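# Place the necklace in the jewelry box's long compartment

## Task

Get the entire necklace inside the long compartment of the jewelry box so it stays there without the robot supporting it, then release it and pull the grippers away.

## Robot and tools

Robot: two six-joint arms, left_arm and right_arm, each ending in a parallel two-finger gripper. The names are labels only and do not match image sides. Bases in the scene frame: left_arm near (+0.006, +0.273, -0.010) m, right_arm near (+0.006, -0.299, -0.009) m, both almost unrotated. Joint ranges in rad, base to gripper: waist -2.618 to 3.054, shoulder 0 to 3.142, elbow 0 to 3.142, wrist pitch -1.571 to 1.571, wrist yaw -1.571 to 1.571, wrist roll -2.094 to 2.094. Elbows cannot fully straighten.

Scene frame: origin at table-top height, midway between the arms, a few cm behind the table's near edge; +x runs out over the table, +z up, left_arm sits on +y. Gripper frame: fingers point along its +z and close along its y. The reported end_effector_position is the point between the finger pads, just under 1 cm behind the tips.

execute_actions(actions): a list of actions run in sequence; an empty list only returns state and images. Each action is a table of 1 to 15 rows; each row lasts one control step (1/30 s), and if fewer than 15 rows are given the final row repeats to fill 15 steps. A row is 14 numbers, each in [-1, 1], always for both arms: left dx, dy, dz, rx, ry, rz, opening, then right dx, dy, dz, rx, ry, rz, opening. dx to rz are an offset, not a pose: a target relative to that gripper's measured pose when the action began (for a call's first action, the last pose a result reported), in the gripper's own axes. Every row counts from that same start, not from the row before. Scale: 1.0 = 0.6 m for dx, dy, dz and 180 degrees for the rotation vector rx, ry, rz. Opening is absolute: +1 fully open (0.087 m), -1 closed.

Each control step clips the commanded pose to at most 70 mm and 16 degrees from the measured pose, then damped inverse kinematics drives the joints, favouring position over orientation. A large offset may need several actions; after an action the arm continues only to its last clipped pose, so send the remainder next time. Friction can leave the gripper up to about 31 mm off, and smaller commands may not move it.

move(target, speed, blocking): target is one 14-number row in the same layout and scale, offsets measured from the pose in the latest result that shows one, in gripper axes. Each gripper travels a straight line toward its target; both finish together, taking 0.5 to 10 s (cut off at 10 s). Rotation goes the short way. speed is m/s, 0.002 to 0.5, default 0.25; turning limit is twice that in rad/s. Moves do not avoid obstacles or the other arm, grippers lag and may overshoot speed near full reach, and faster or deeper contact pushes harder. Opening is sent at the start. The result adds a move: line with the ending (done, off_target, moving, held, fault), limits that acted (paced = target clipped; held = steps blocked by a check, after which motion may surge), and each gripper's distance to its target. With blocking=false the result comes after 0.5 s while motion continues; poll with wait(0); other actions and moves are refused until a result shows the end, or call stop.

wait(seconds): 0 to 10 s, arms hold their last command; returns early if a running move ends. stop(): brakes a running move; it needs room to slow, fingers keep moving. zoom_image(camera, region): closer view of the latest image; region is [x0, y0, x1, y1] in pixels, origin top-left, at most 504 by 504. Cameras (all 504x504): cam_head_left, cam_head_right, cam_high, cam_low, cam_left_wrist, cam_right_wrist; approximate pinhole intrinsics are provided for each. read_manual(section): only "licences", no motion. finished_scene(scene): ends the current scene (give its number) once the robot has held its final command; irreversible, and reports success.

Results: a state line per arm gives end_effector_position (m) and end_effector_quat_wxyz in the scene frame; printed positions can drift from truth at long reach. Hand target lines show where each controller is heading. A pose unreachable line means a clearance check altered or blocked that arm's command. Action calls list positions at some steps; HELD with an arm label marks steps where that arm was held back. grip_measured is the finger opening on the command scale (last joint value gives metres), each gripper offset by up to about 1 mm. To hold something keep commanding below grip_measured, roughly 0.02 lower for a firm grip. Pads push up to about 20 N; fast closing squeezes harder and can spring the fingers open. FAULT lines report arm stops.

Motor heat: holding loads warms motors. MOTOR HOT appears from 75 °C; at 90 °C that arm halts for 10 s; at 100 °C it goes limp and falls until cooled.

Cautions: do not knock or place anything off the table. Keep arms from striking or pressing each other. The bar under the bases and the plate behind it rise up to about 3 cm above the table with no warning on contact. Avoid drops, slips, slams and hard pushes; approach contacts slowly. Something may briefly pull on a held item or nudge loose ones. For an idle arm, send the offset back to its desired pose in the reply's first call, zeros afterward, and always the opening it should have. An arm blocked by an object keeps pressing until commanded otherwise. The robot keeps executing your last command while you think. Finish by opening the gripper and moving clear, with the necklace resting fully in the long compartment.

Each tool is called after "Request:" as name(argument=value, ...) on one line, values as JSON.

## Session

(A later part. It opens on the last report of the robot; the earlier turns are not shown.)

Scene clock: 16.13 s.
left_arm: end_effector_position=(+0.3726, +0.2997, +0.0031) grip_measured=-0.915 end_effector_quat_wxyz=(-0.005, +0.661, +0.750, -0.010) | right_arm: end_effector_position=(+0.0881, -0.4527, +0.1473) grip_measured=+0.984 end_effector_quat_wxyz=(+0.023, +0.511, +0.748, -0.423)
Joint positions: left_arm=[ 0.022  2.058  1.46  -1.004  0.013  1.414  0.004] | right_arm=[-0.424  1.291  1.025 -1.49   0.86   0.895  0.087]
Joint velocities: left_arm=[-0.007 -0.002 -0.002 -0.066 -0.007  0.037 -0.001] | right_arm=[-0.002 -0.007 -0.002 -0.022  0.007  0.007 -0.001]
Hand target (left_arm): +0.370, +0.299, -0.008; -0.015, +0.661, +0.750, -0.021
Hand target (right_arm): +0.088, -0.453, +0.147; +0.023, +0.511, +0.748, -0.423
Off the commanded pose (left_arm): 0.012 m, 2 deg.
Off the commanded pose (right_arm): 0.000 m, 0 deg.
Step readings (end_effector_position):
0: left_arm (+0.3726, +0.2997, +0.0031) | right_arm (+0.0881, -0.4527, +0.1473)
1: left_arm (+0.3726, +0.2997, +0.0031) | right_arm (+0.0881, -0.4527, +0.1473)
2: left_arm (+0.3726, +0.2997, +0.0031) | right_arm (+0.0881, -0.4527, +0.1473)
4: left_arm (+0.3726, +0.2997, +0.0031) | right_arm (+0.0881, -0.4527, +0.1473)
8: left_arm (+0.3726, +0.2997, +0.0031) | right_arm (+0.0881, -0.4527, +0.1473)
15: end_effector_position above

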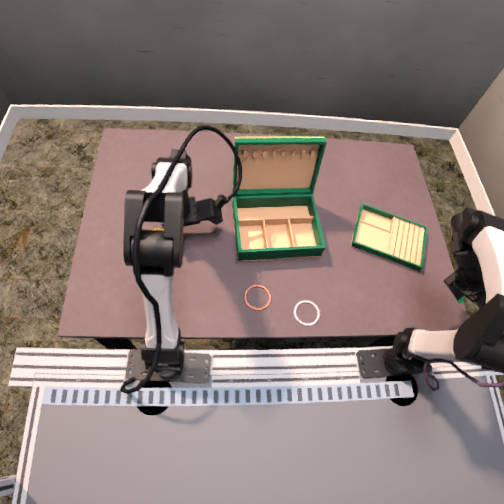

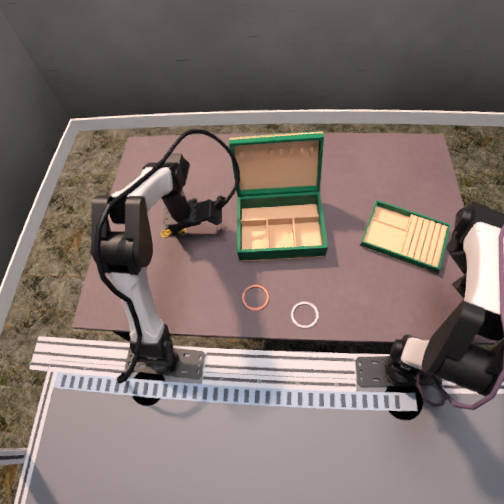

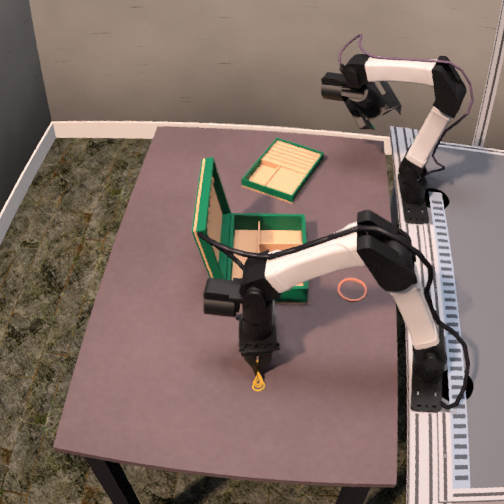

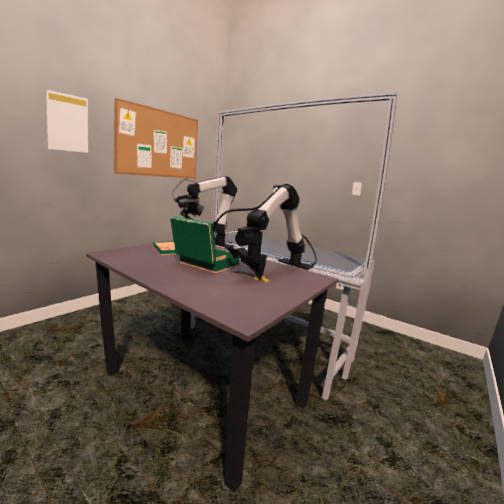

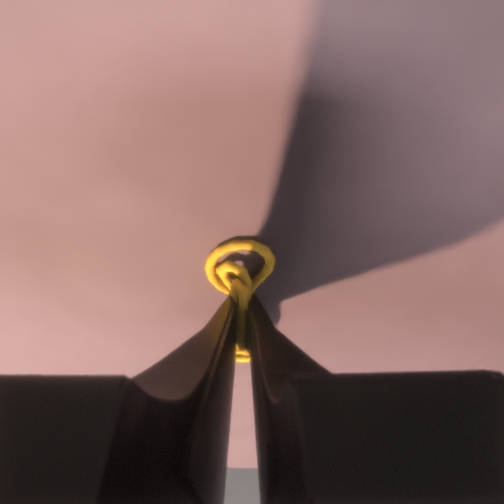

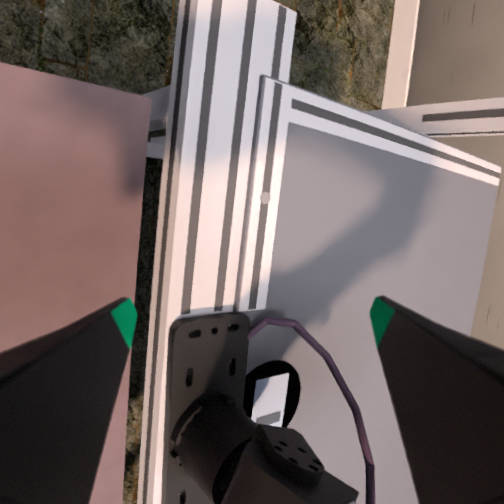

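Request:
move(target=[-0.05, 0.0, -0.22, -0.139, 0, 0, -0.955, 0, 0, 0, 0, 0, 0, 1], speed=0.15)

Request:
zoom_image(camera="cam_low", region=[180, 190, 320, 300])

Request:
zoom_image(camera="cam_high", region=[180, 230, 340, 400])

Scene clock: 18.53 s.
left_arm: end_effector_position=(+0.3811, +0.2741, +0.1404) grip_measured=-0.917 end_effector_quat_wxyz=(+0.143, +0.646, +0.734, +0.153) | right_arm: end_effector_position=(+0.0881, -0.4527, +0.1473) grip_measured=+0.984 end_effector_quat_wxyz=(+0.023, +0.511, +0.748, -0.423)
Joint positions: left_arm=[-0.092  1.626  1.38  -0.925 -0.095  1.315  0.004] | right_arm=[-0.424  1.291  1.025 -1.49   0.86   0.895  0.087]
Joint velocities: left_arm=[ 0.022 -0.002 -0.012  0.022  0.007 -0.066 -0.   ] | right_arm=[-0.017 -0.002 -0.007  0.022  0.007 -0.037 -0.001]
Hand target (left_arm): +0.378, +0.272, +0.134; +0.138, +0.646, +0.735, +0.154
Hand target (right_arm): +0.088, -0.453, +0.147; +0.023, +0.511, +0.748, -0.423
Off the commanded pose (left_arm): 0.006 m, 1 deg.
Off the commanded pose (right_arm): 0.000 m, 0 deg.
move: done

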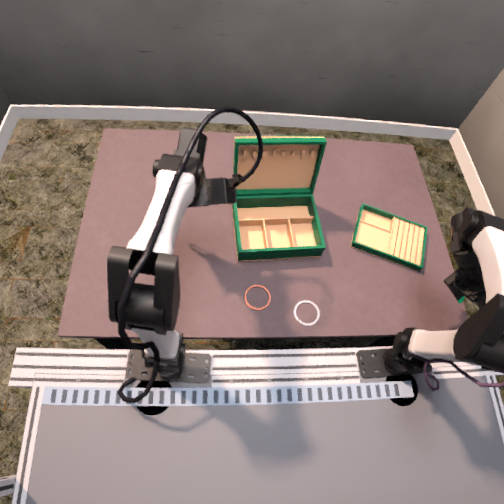

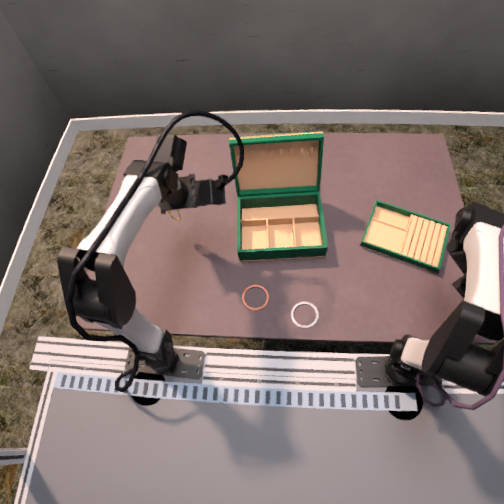

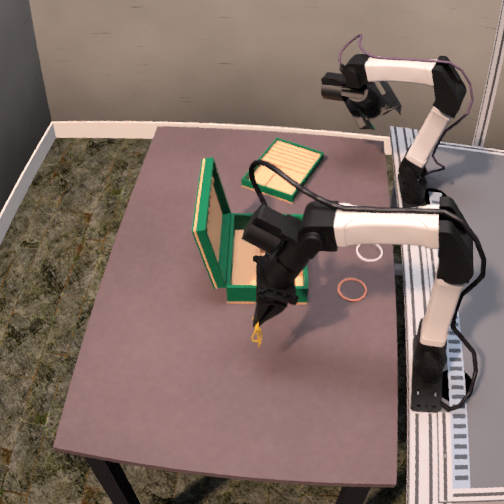

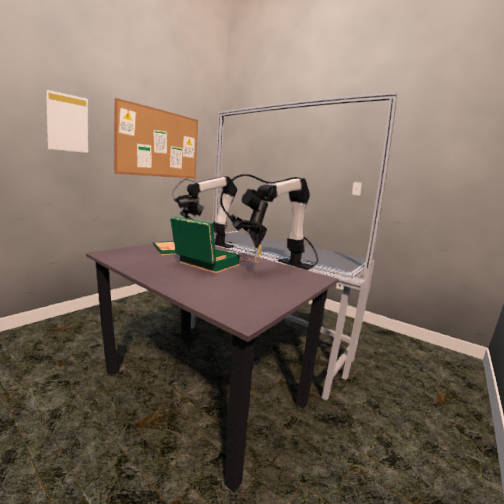

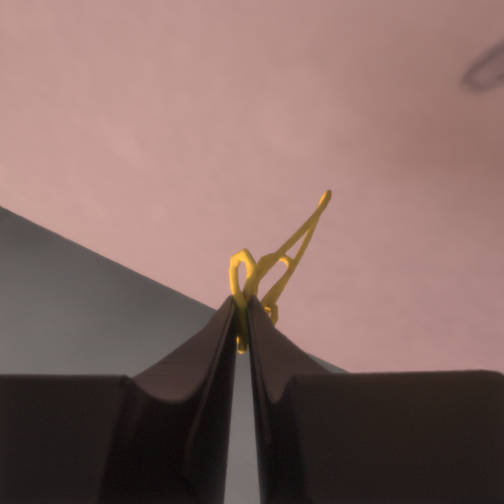

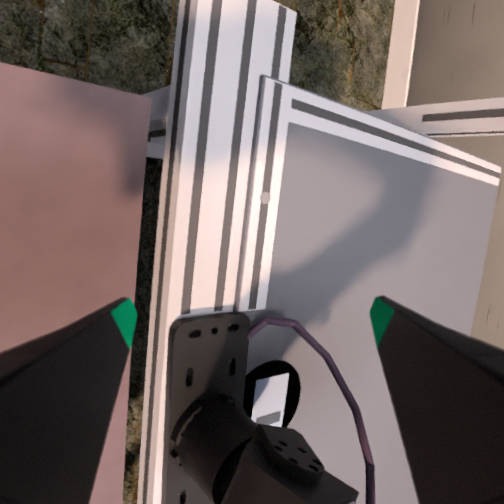

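Region (180, 190, 320, 300) of cam_low's 504x504 image, scaled by 3.600, with more detail than that image has; it fills the top 396 rows of this view, and the rest is white.

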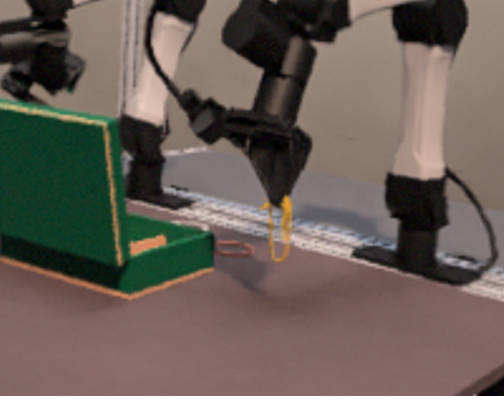

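Region (180, 230, 340, 400) of cam_high's 504x504 image, scaled by 2.965, with more detail than that image has; it fills the left 474 columns of this view, and the rest is white.

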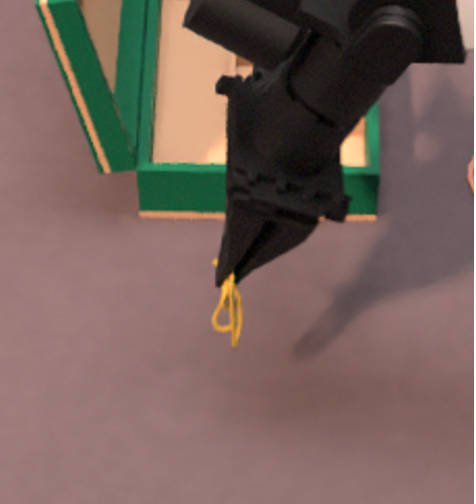

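Request:
move(target=[-0.4146, 0.0525, -0.0432, -0.028, 0, 0, -0.955, 0, 0, 0, 0, 0, 0, 1], speed=0.15)

Request:
zoom_image(camera="cam_high", region=[170, 120, 350, 320])

Request:
zoom_image(camera="cam_head_left", region=[200, 110, 360, 270])

Scene clock: 21.60 s.
left_arm: end_effector_position=(+0.4310, +0.0298, +0.1885) grip_measured=-0.917 end_effector_quat_wxyz=(+0.184, +0.639, +0.722, +0.191) | right_arm: end_effector_position=(+0.0881, -0.4527, +0.1473) grip_measured=+0.984 end_effector_quat_wxyz=(+0.023, +0.511, +0.748, -0.423)
Joint positions: left_arm=[-0.647  2.274  2.444 -1.349 -0.359  0.819  0.004] | right_arm=[-0.424  1.291  1.025 -1.49   0.86   0.895  0.087]
Joint velocities: left_arm=[-0.012  0.002 -0.012  0.007 -0.051  0.037  0.002] | right_arm=[-0.002 -0.007  0.002 -0.007 -0.037 -0.037 -0.001]
Hand target (left_arm): +0.430, +0.030, +0.183; +0.171, +0.639, +0.724, +0.194
Hand target (right_arm): +0.088, -0.453, +0.147; +0.023, +0.511, +0.748, -0.423
Off the commanded pose (left_arm): 0.009 m, 2 deg.
Off the commanded pose (right_arm): 0.000 m, 0 deg.
move: done

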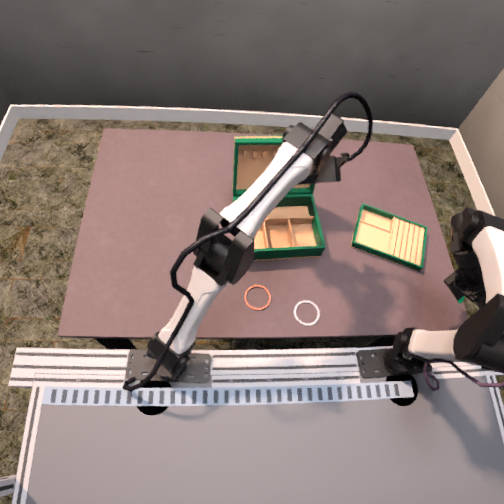

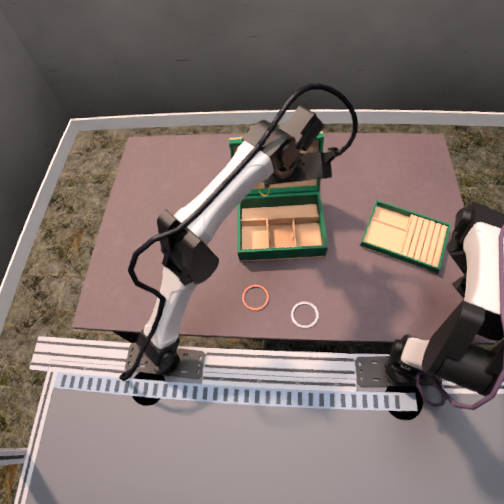

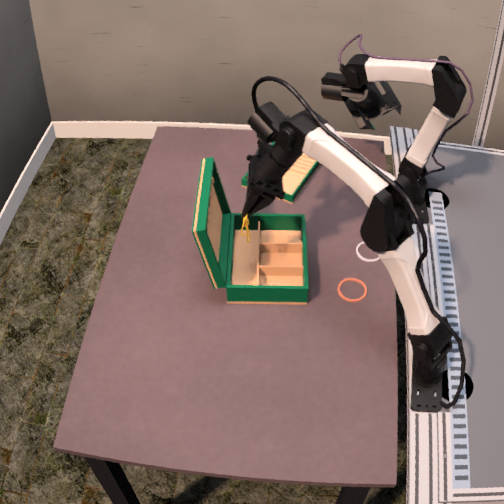

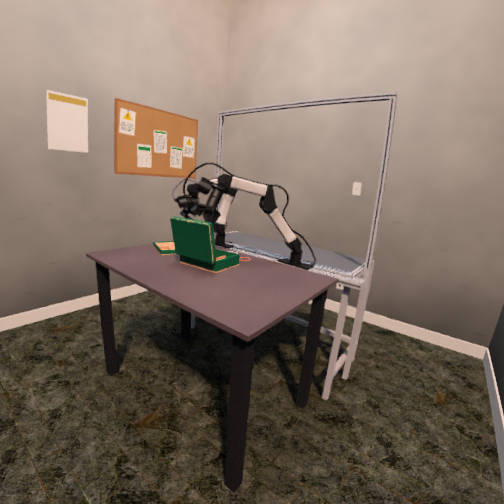

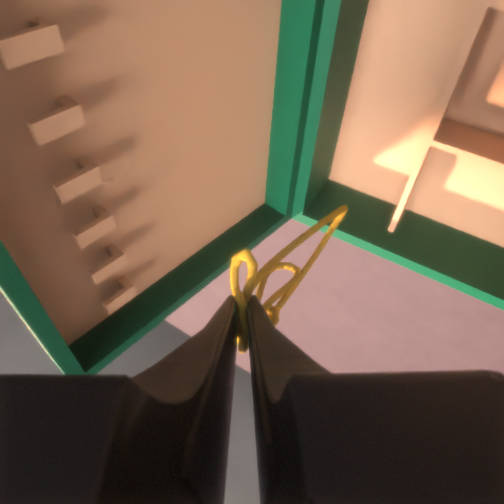

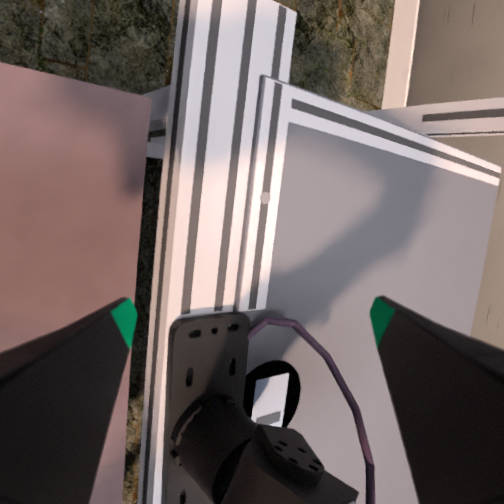

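Region (170, 120, 350, 320) of cam_high's 504x504 image, scaled by 2.520, with more detail than that image has; it fills the left 454 columns of this view, and the rest is white.

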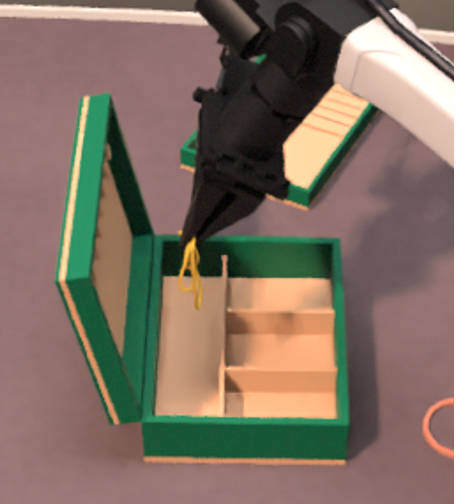

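Region (200, 110, 360, 270) of cam_head_left's 504x504 image, scaled by 3.150, with more detail than that image has.

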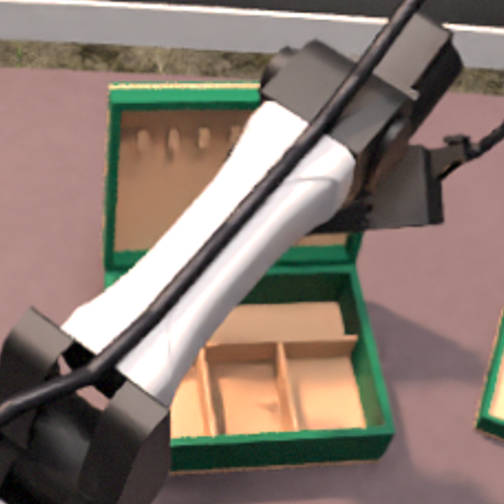

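Request:
move(target=[0.003, -0.0853, 0.1596, 0, 0, 0, -0.955, 0, 0, 0, 0, 0, 0, 1], speed=0.1)

Request:
zoom_image(camera="cam_high", region=[170, 120, 350, 320])

Scene clock: 23.53 s.
left_arm: end_effector_position=(+0.4374, +0.0258, +0.0858) grip_measured=-0.917 end_effector_quat_wxyz=(+0.188, +0.637, +0.722, +0.191) | right_arm: end_effector_position=(+0.0881, -0.4527, +0.1473) grip_measured=+0.984 end_effector_quat_wxyz=(+0.023, +0.511, +0.748, -0.423)
Joint positions: left_arm=[-0.647  2.198  1.9   -0.872 -0.359  0.819  0.004] | right_arm=[-0.424  1.291  1.025 -1.49   0.86   0.895  0.087]
Joint velocities: left_arm=[-0.002 -0.007 -0.007 -0.007  0.066 -0.037 -0.   ] | right_arm=[-0.002 -0.007 -0.017  0.037 -0.066 -0.022  0.   ]
Hand target (left_arm): +0.436, +0.029, +0.080; +0.184, +0.639, +0.722, +0.191
Hand target (right_arm): +0.088, -0.453, +0.147; +0.023, +0.511, +0.748, -0.423
Off the commanded pose (left_arm): 0.007 m, 0 deg.
Off the commanded pose (right_arm): 0.000 m, 0 deg.
move: done

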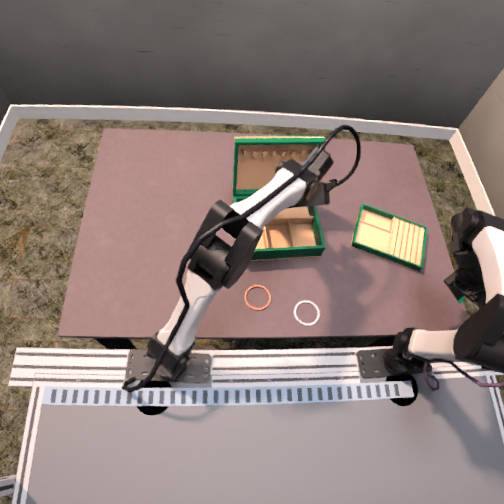

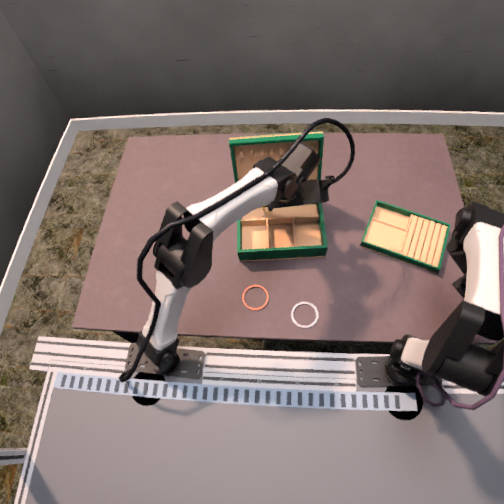

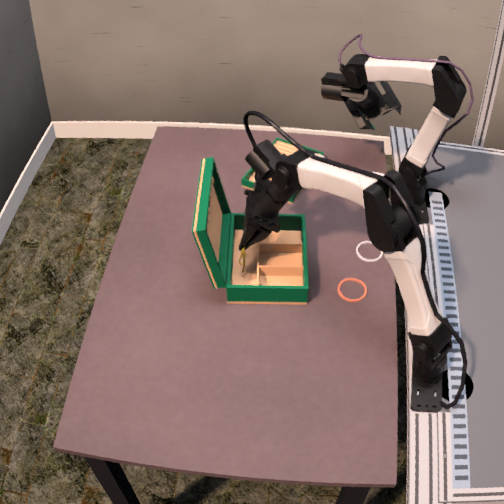

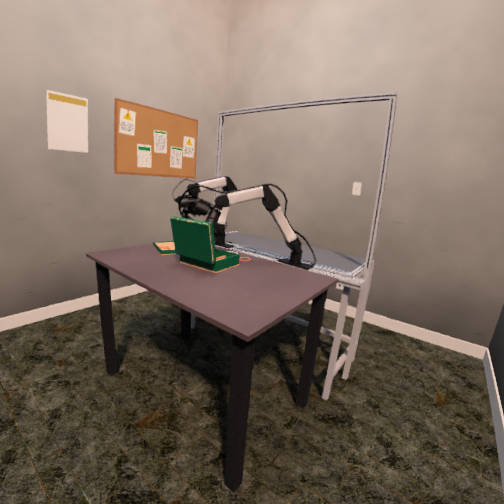

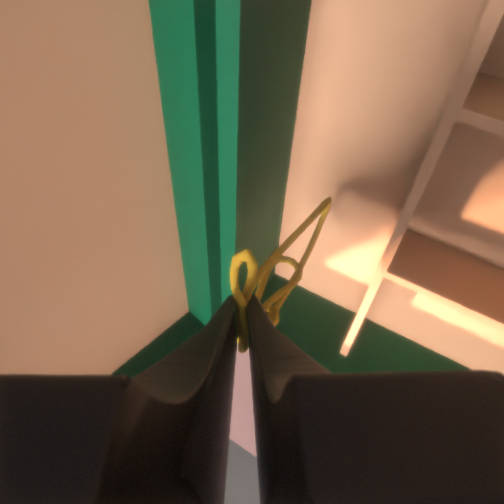

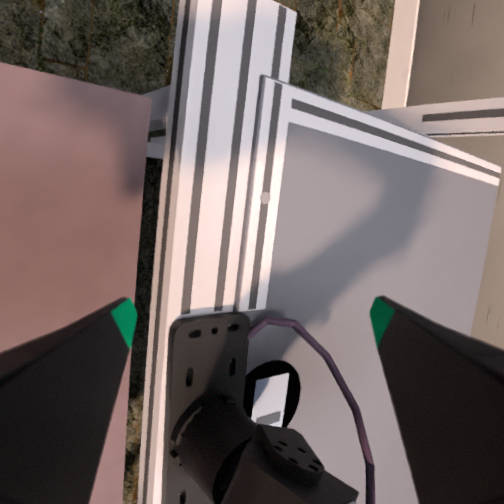

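Region (170, 120, 350, 320) of cam_high's 504x504 image, scaled by 2.520, with more detail than that image has; it fills the left 454 columns of this view, and the rest is white.

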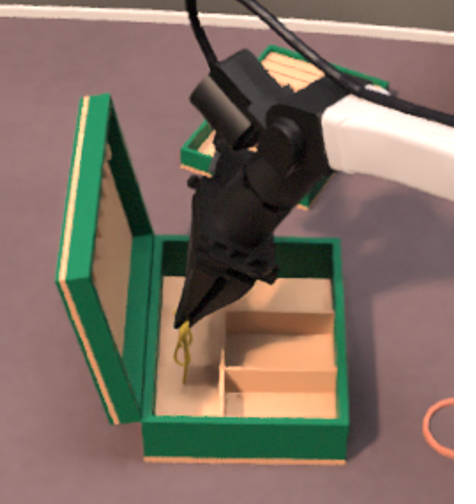

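Request:
move(target=[0.004, -0.0573, 0.0665, 0, 0, 0, -0.955, 0, 0, 0, 0, 0, 0, 1], speed=0.06)

Request:
zoom_image(camera="cam_high", region=[190, 190, 330, 320])

Scene clock: 25.07 s.
left_arm: end_effector_position=(+0.4337, +0.0256, +0.0449) grip_measured=-0.917 end_effector_quat_wxyz=(+0.195, +0.635, +0.722, +0.190) | right_arm: end_effector_position=(+0.0881, -0.4527, +0.1473) grip_measured=+0.984 end_effector_quat_wxyz=(+0.023, +0.511, +0.748, -0.423)
Joint positions: left_arm=[-0.652  2.197  1.731 -0.691 -0.359  0.812  0.004] | right_arm=[-0.424  1.291  1.025 -1.49   0.86   0.895  0.087]
Joint velocities: left_arm=[ 0.007  0.002 -0.007 -0.066  0.037 -0.037 -0.001] | right_arm=[-0.002  0.002  0.012 -0.051 -0.037  0.037 -0.001]
Hand target (left_arm): +0.428, +0.026, +0.034; +0.187, +0.638, +0.722, +0.192
Hand target (right_arm): +0.088, -0.453, +0.147; +0.023, +0.511, +0.748, -0.423
Off the commanded pose (left_arm): 0.012 m, 1 deg.
Off the commanded pose (right_arm): 0.000 m, 0 deg.
move: off_target (left_arm)

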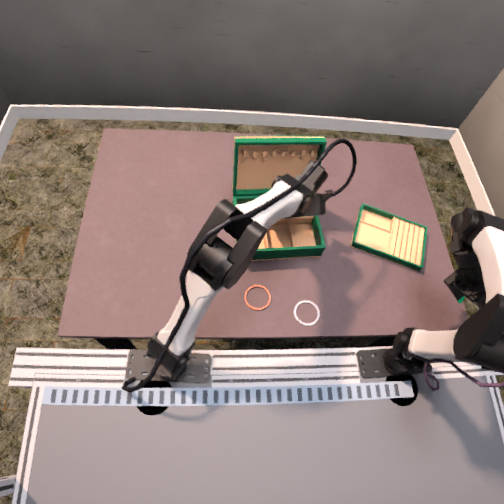

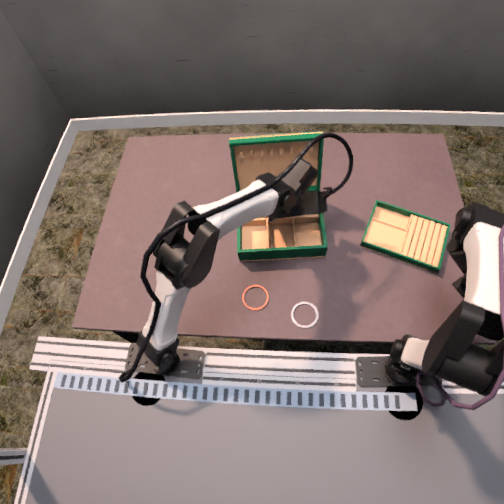

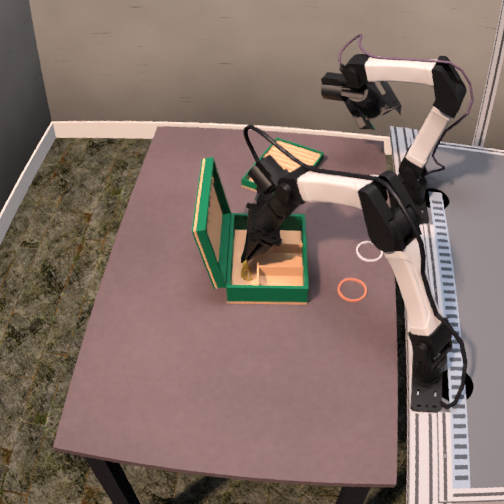

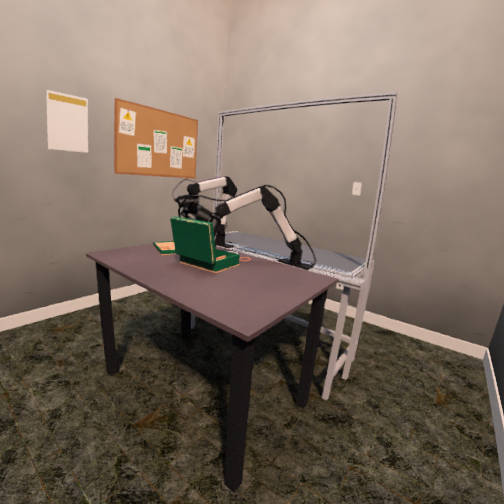

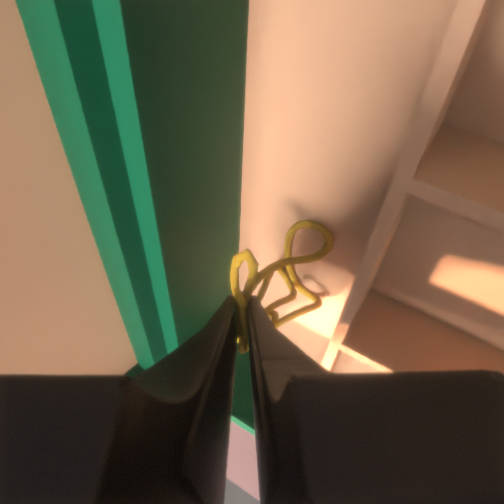

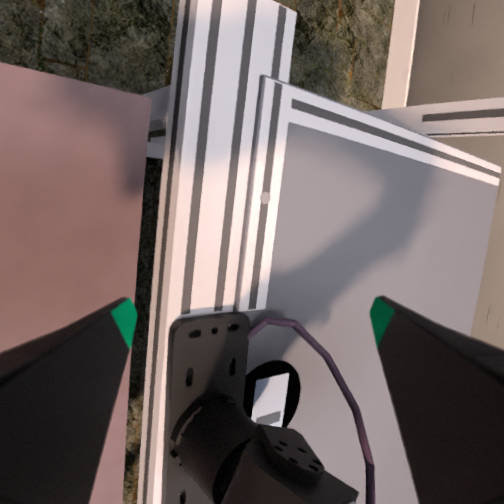

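Region (190, 190, 330, 320) of cam_high's 504x504 image, scaled by 3.600, with more detail than that image has; it fills the top 468 rows of this view, and the rest is white.

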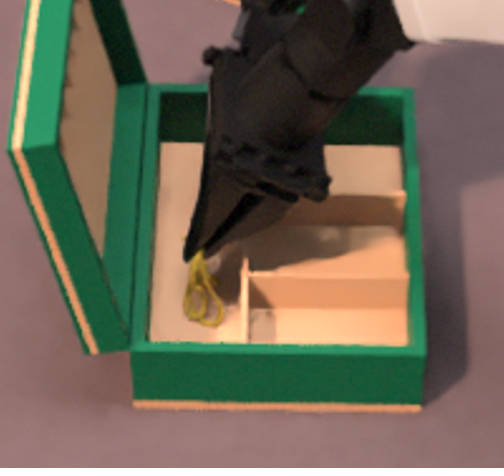

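Request:
move(target=[0.002, -0.0285, 0.037, 0, 0, 0, -0.955, 0, 0, 0, 0, 0, 0, 1], speed=0.05)

Request:
zoom_image(camera="cam_high", region=[190, 190, 330, 320])

Scene clock: 26.20 s.
left_arm: end_effector_position=(+0.4365, +0.0234, +0.0345) grip_measured=-0.917 end_effector_quat_wxyz=(+0.210, +0.631, +0.722, +0.191) | right_arm: end_effector_position=(+0.0881, -0.4527, +0.1473) grip_measured=+0.984 end_effector_quat_wxyz=(+0.023, +0.511, +0.748, -0.423)
Joint positions: left_arm=[-0.652  2.197  1.68  -0.609 -0.359  0.812  0.004] | right_arm=[-0.424  1.291  1.025 -1.49   0.86   0.895  0.087]
Joint velocities: left_arm=[ 0.002 -0.002 -0.012 -0.037 -0.007  0.022 -0.   ] | right_arm=[-0.012  0.002 -0.012 -0.037 -0.051 -0.022 -0.   ]
Hand target (left_arm): +0.431, +0.025, +0.018; +0.195, +0.635, +0.722, +0.191
Hand target (right_arm): +0.088, -0.453, +0.147; +0.023, +0.511, +0.748, -0.423
Off the commanded pose (left_arm): 0.019 m, 2 deg.
Off the commanded pose (right_arm): 0.000 m, 0 deg.
move: off_target (left_arm)

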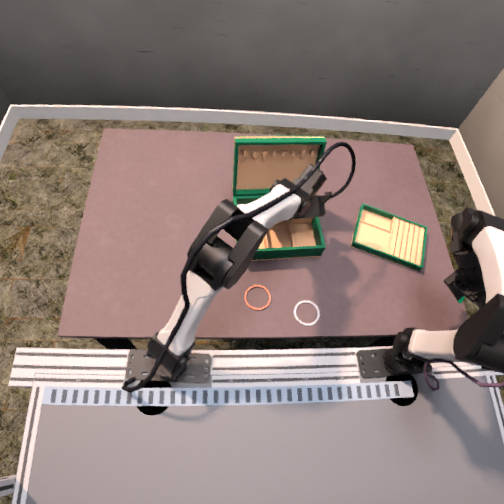

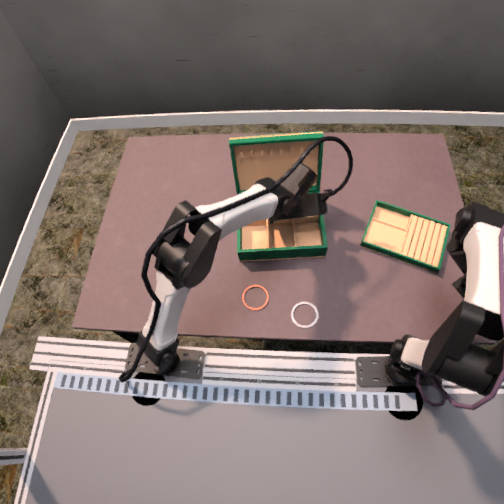

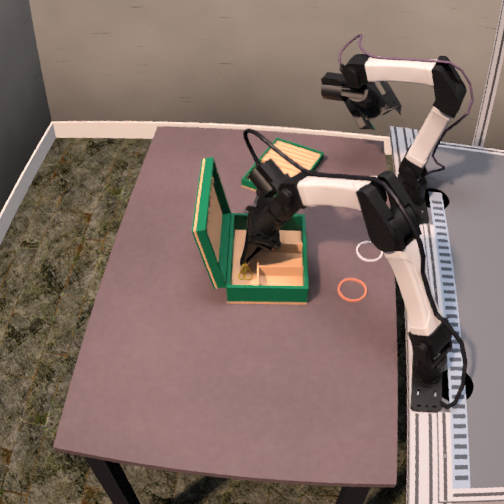

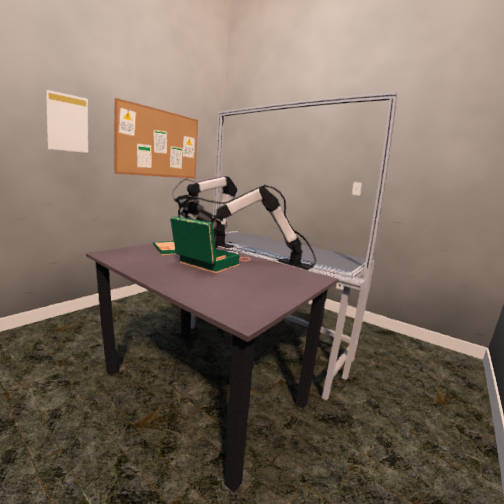

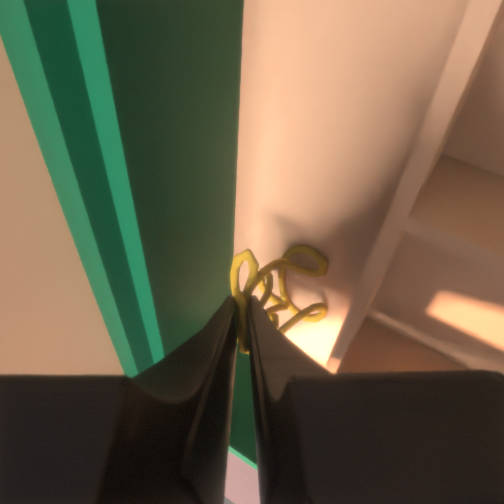

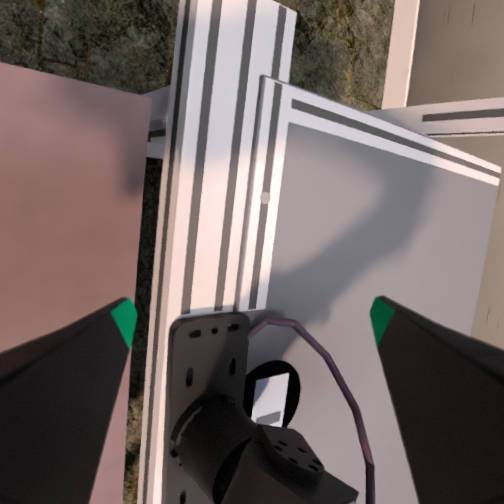

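Region (190, 190, 330, 320) of cam_high's 504x504 image, scaled by 3.600, with more detail than that image has; it fills the top 468 rows of this view, and the rest is white.

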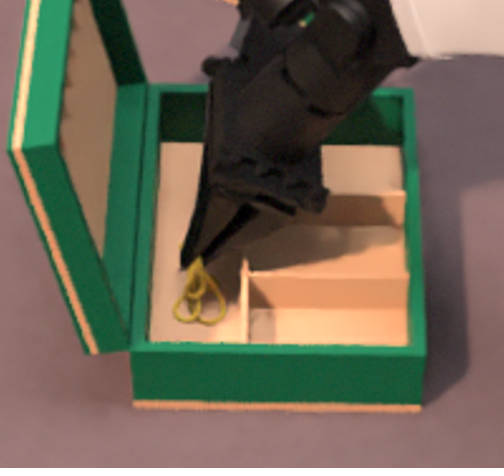

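Now release gently.

Request:
execute_actions(actions=[[[0,0,0,0,0,0,-0.91,0,0,0,0,0,0,1],[0,0,0,0,0,0,-0.88,0,0,0,0,0,0,1],[0,0,0,0,0,0,-0.85,0,0,0,0,0,0,1],[0,0,0,0,0,0,-0.82,0,0,0,0,0,0,1],[0,0,0,0,0,0,-0.79,0,0,0,0,0,0,1],[0,0,0,0,0,0,-0.76,0,0,0,0,0,0,1],[0,0,0,0,0,0,-0.73,0,0,0,0,0,0,1],[0,0,0,0,0,0,-0.70,0,0,0,0,0,0,1],[0,0,0,0,0,0,-0.67,0,0,0,0,0,0,1],[0,0,0,0,0,0,-0.64,0,0,0,0,0,0,1],[0,0,0,0,0,0,-0.60,0,0,0,0,0,0,1]]])

Request:
zoom_image(camera="cam_high", region=[190, 190, 330, 320])

Request:
zoom_image(camera="cam_left_wrist", region=[150, 180, 400, 430])

Scene clock: 26.90 s.
left_arm: end_effector_position=(+0.4366, +0.0232, +0.0346) grip_measured=-0.600 end_effector_quat_wxyz=(+0.211, +0.631, +0.722, +0.191) | right_arm: end_effector_position=(+0.0881, -0.4527, +0.1473) grip_measured=+0.984 end_effector_quat_wxyz=(+0.023, +0.511, +0.748, -0.423)
Joint positions: left_arm=[-0.652  2.197  1.68  -0.608 -0.359  0.812  0.017] | right_arm=[-0.424  1.291  1.025 -1.49   0.86   0.895  0.087]
Joint velocities: left_arm=[ 0.002 -0.007 -0.012  0.007 -0.007 -0.022  0.   ] | right_arm=[-0.007 -0.002  0.007 -0.051  0.022  0.022 -0.   ]
Hand target (left_arm): +0.436, +0.023, +0.035; +0.210, +0.631, +0.722, +0.191
Hand target (right_arm): +0.088, -0.453, +0.147; +0.023, +0.511, +0.748, -0.423
Off the commanded pose (left_arm): 0.000 m, 0 deg.
Off the commanded pose (right_arm): 0.000 m, 0 deg.
Step readings (end_effector_position):
0: left_arm (+0.4366, +0.0232, +0.0346) | right_arm (+0.0881, -0.4527, +0.1473)
1: left_arm (+0.4366, +0.0232, +0.0346) | right_arm (+0.0881, -0.4527, +0.1473)
2: left_arm (+0.4366, +0.0232, +0.0346) | right_arm (+0.0881, -0.4527, +0.1473)
4: left_arm (+0.4366, +0.0232, +0.0346) | right_arm (+0.0881, -0.4527, +0.1473)
8: left_arm (+0.4366, +0.0232, +0.0346) | right_arm (+0.0881, -0.4527, +0.1473)
15: end_effector_position above

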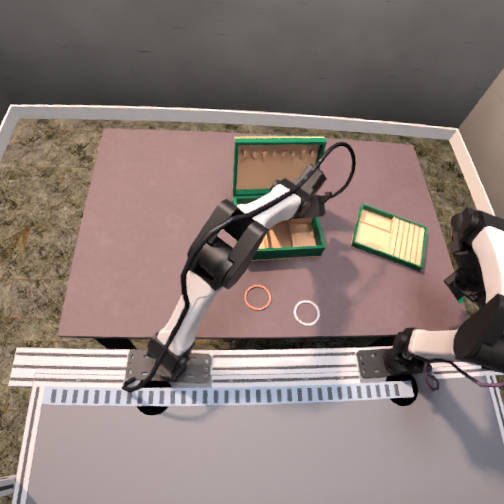

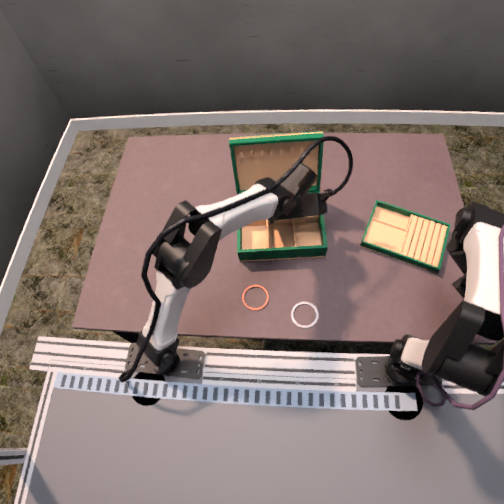

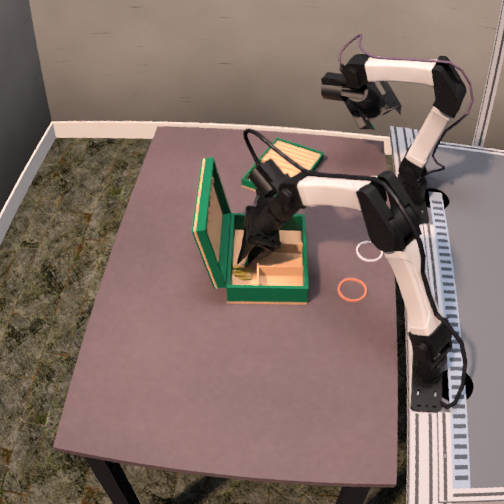

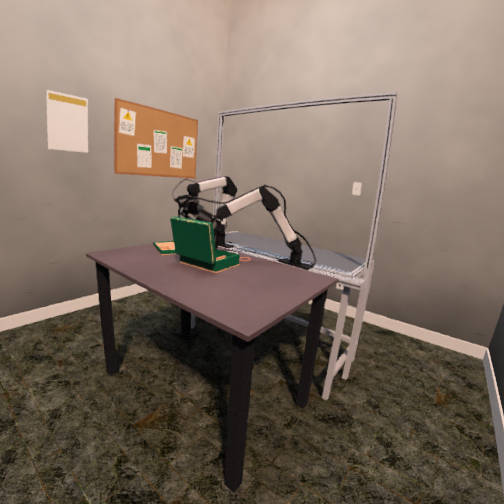

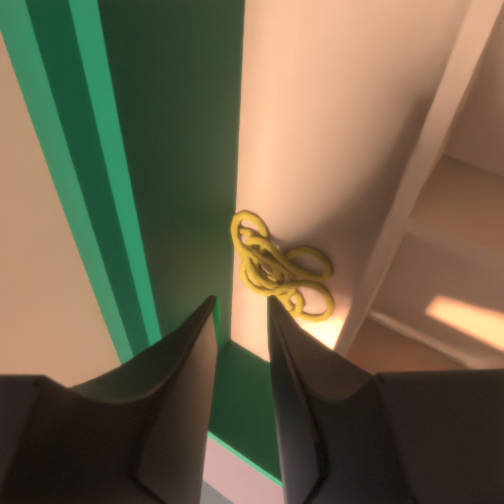

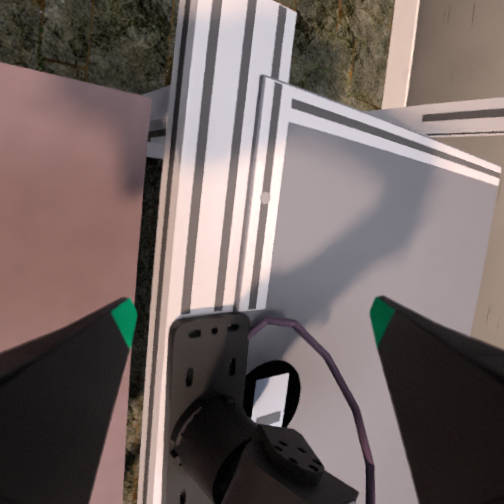

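Region (190, 190, 330, 320) of cam_high's 504x504 image, scaled by 3.600, with more detail than that image has; it fills the top 468 rows of this view, and the rest is white.

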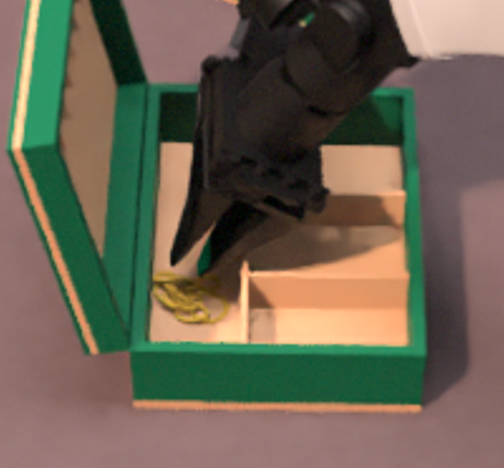

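Region (150, 180, 400, 430) of cam_left_wrist's 504x504 image, scaled by 2.016, with more detail than that image has.

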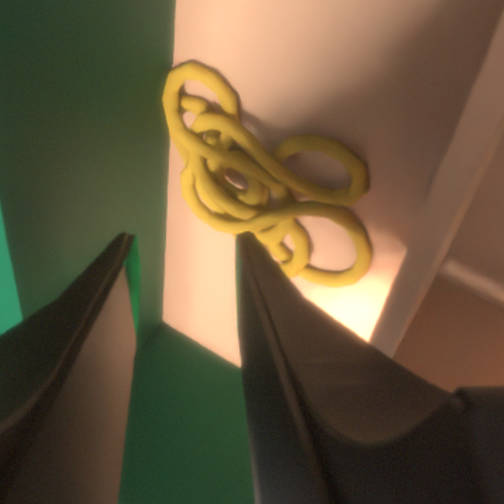

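Request:
move(target=[0.25, 0.0, -0.27, 0, 0, 0, -0.6, 0, 0, 0, 0, 0, 0, 1], speed=0.25)

Request:
zoom_image(camera="cam_head_right", region=[210, 130, 350, 270])

Scene clock: 28.47 s.
left_arm: end_effector_position=(+0.3409, +0.1634, +0.1731) grip_measured=-0.600 end_effector_quat_wxyz=(+0.240, +0.622, +0.720, +0.194) | right_arm: end_effector_position=(+0.0881, -0.4527, +0.1473) grip_measured=+0.984 end_effector_quat_wxyz=(+0.023, +0.511, +0.748, -0.423)
Joint positions: left_arm=[-0.491  1.457  1.275 -0.834 -0.283  0.96   0.017] | right_arm=[-0.424  1.291  1.025 -1.49   0.86   0.895  0.087]
Joint velocities: left_arm=[-0.002 -0.007  0.007  0.007 -0.051  0.007  0.   ] | right_arm=[-0.027 -0.017 -0.002 -0.007 -0.007 -0.007 -0.001]
Hand target (left_arm): +0.332, +0.172, +0.158; +0.210, +0.631, +0.723, +0.188
Hand target (right_arm): +0.088, -0.453, +0.147; +0.023, +0.511, +0.748, -0.423
Off the commanded pose (left_arm): 0.017 m, 4 deg.
Off the commanded pose (right_arm): 0.000 m, 0 deg.
move: off_target (left_arm)

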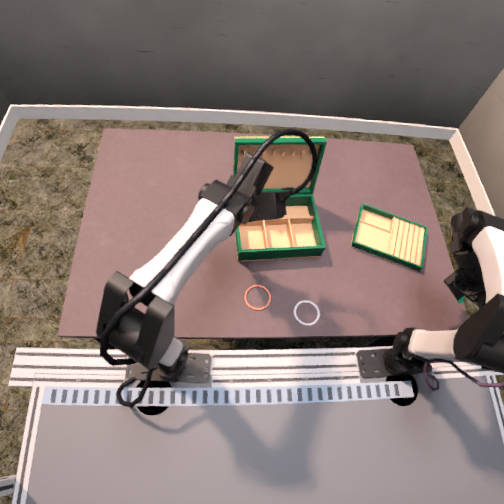

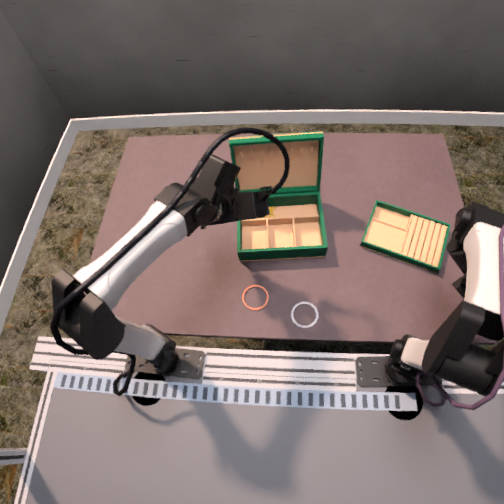

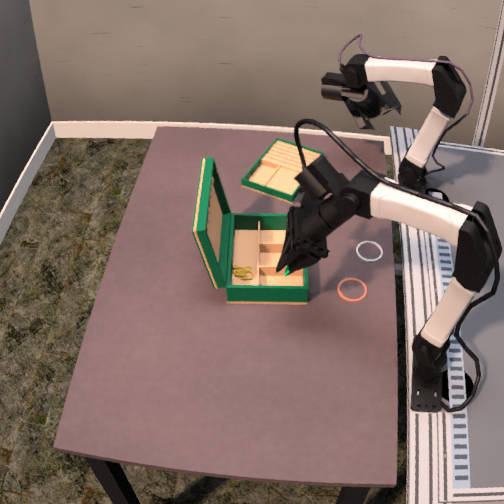

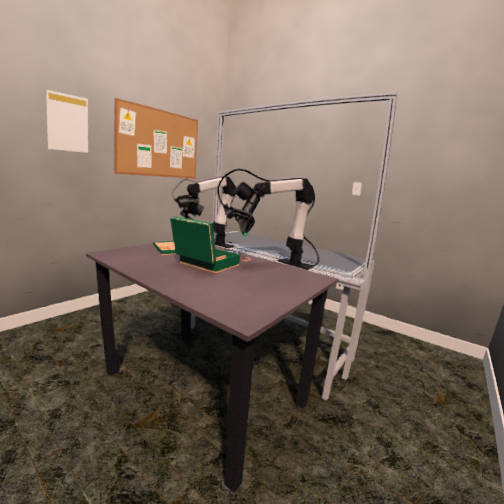

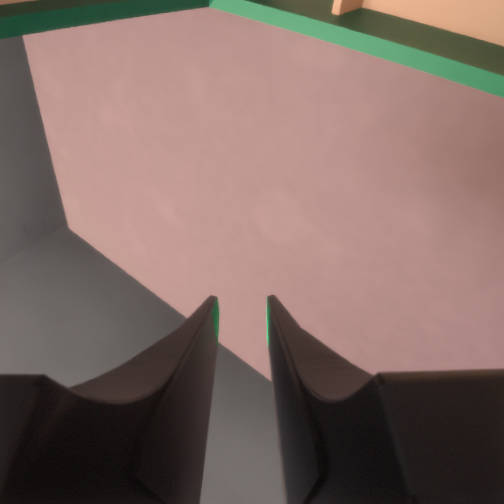

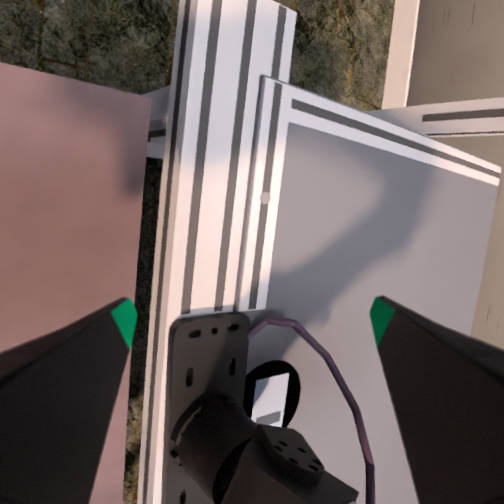

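Region (210, 130, 350, 270) of cam_head_right's 504x504 image, scaled by 3.600, with more detail than that image has.

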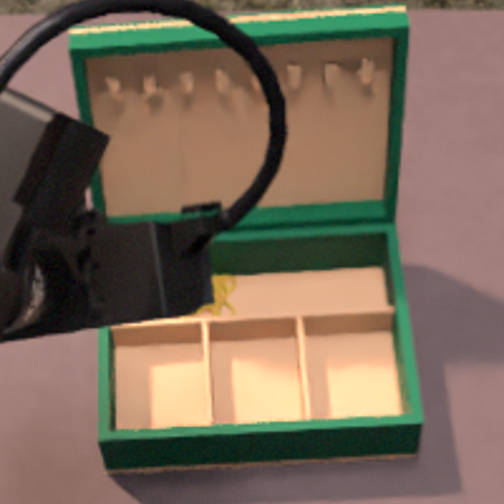

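The necklace is fully inside the long compartment and the arm is clear.

Request:
finished_scene(scene=1)

The scene is finished: the task was done.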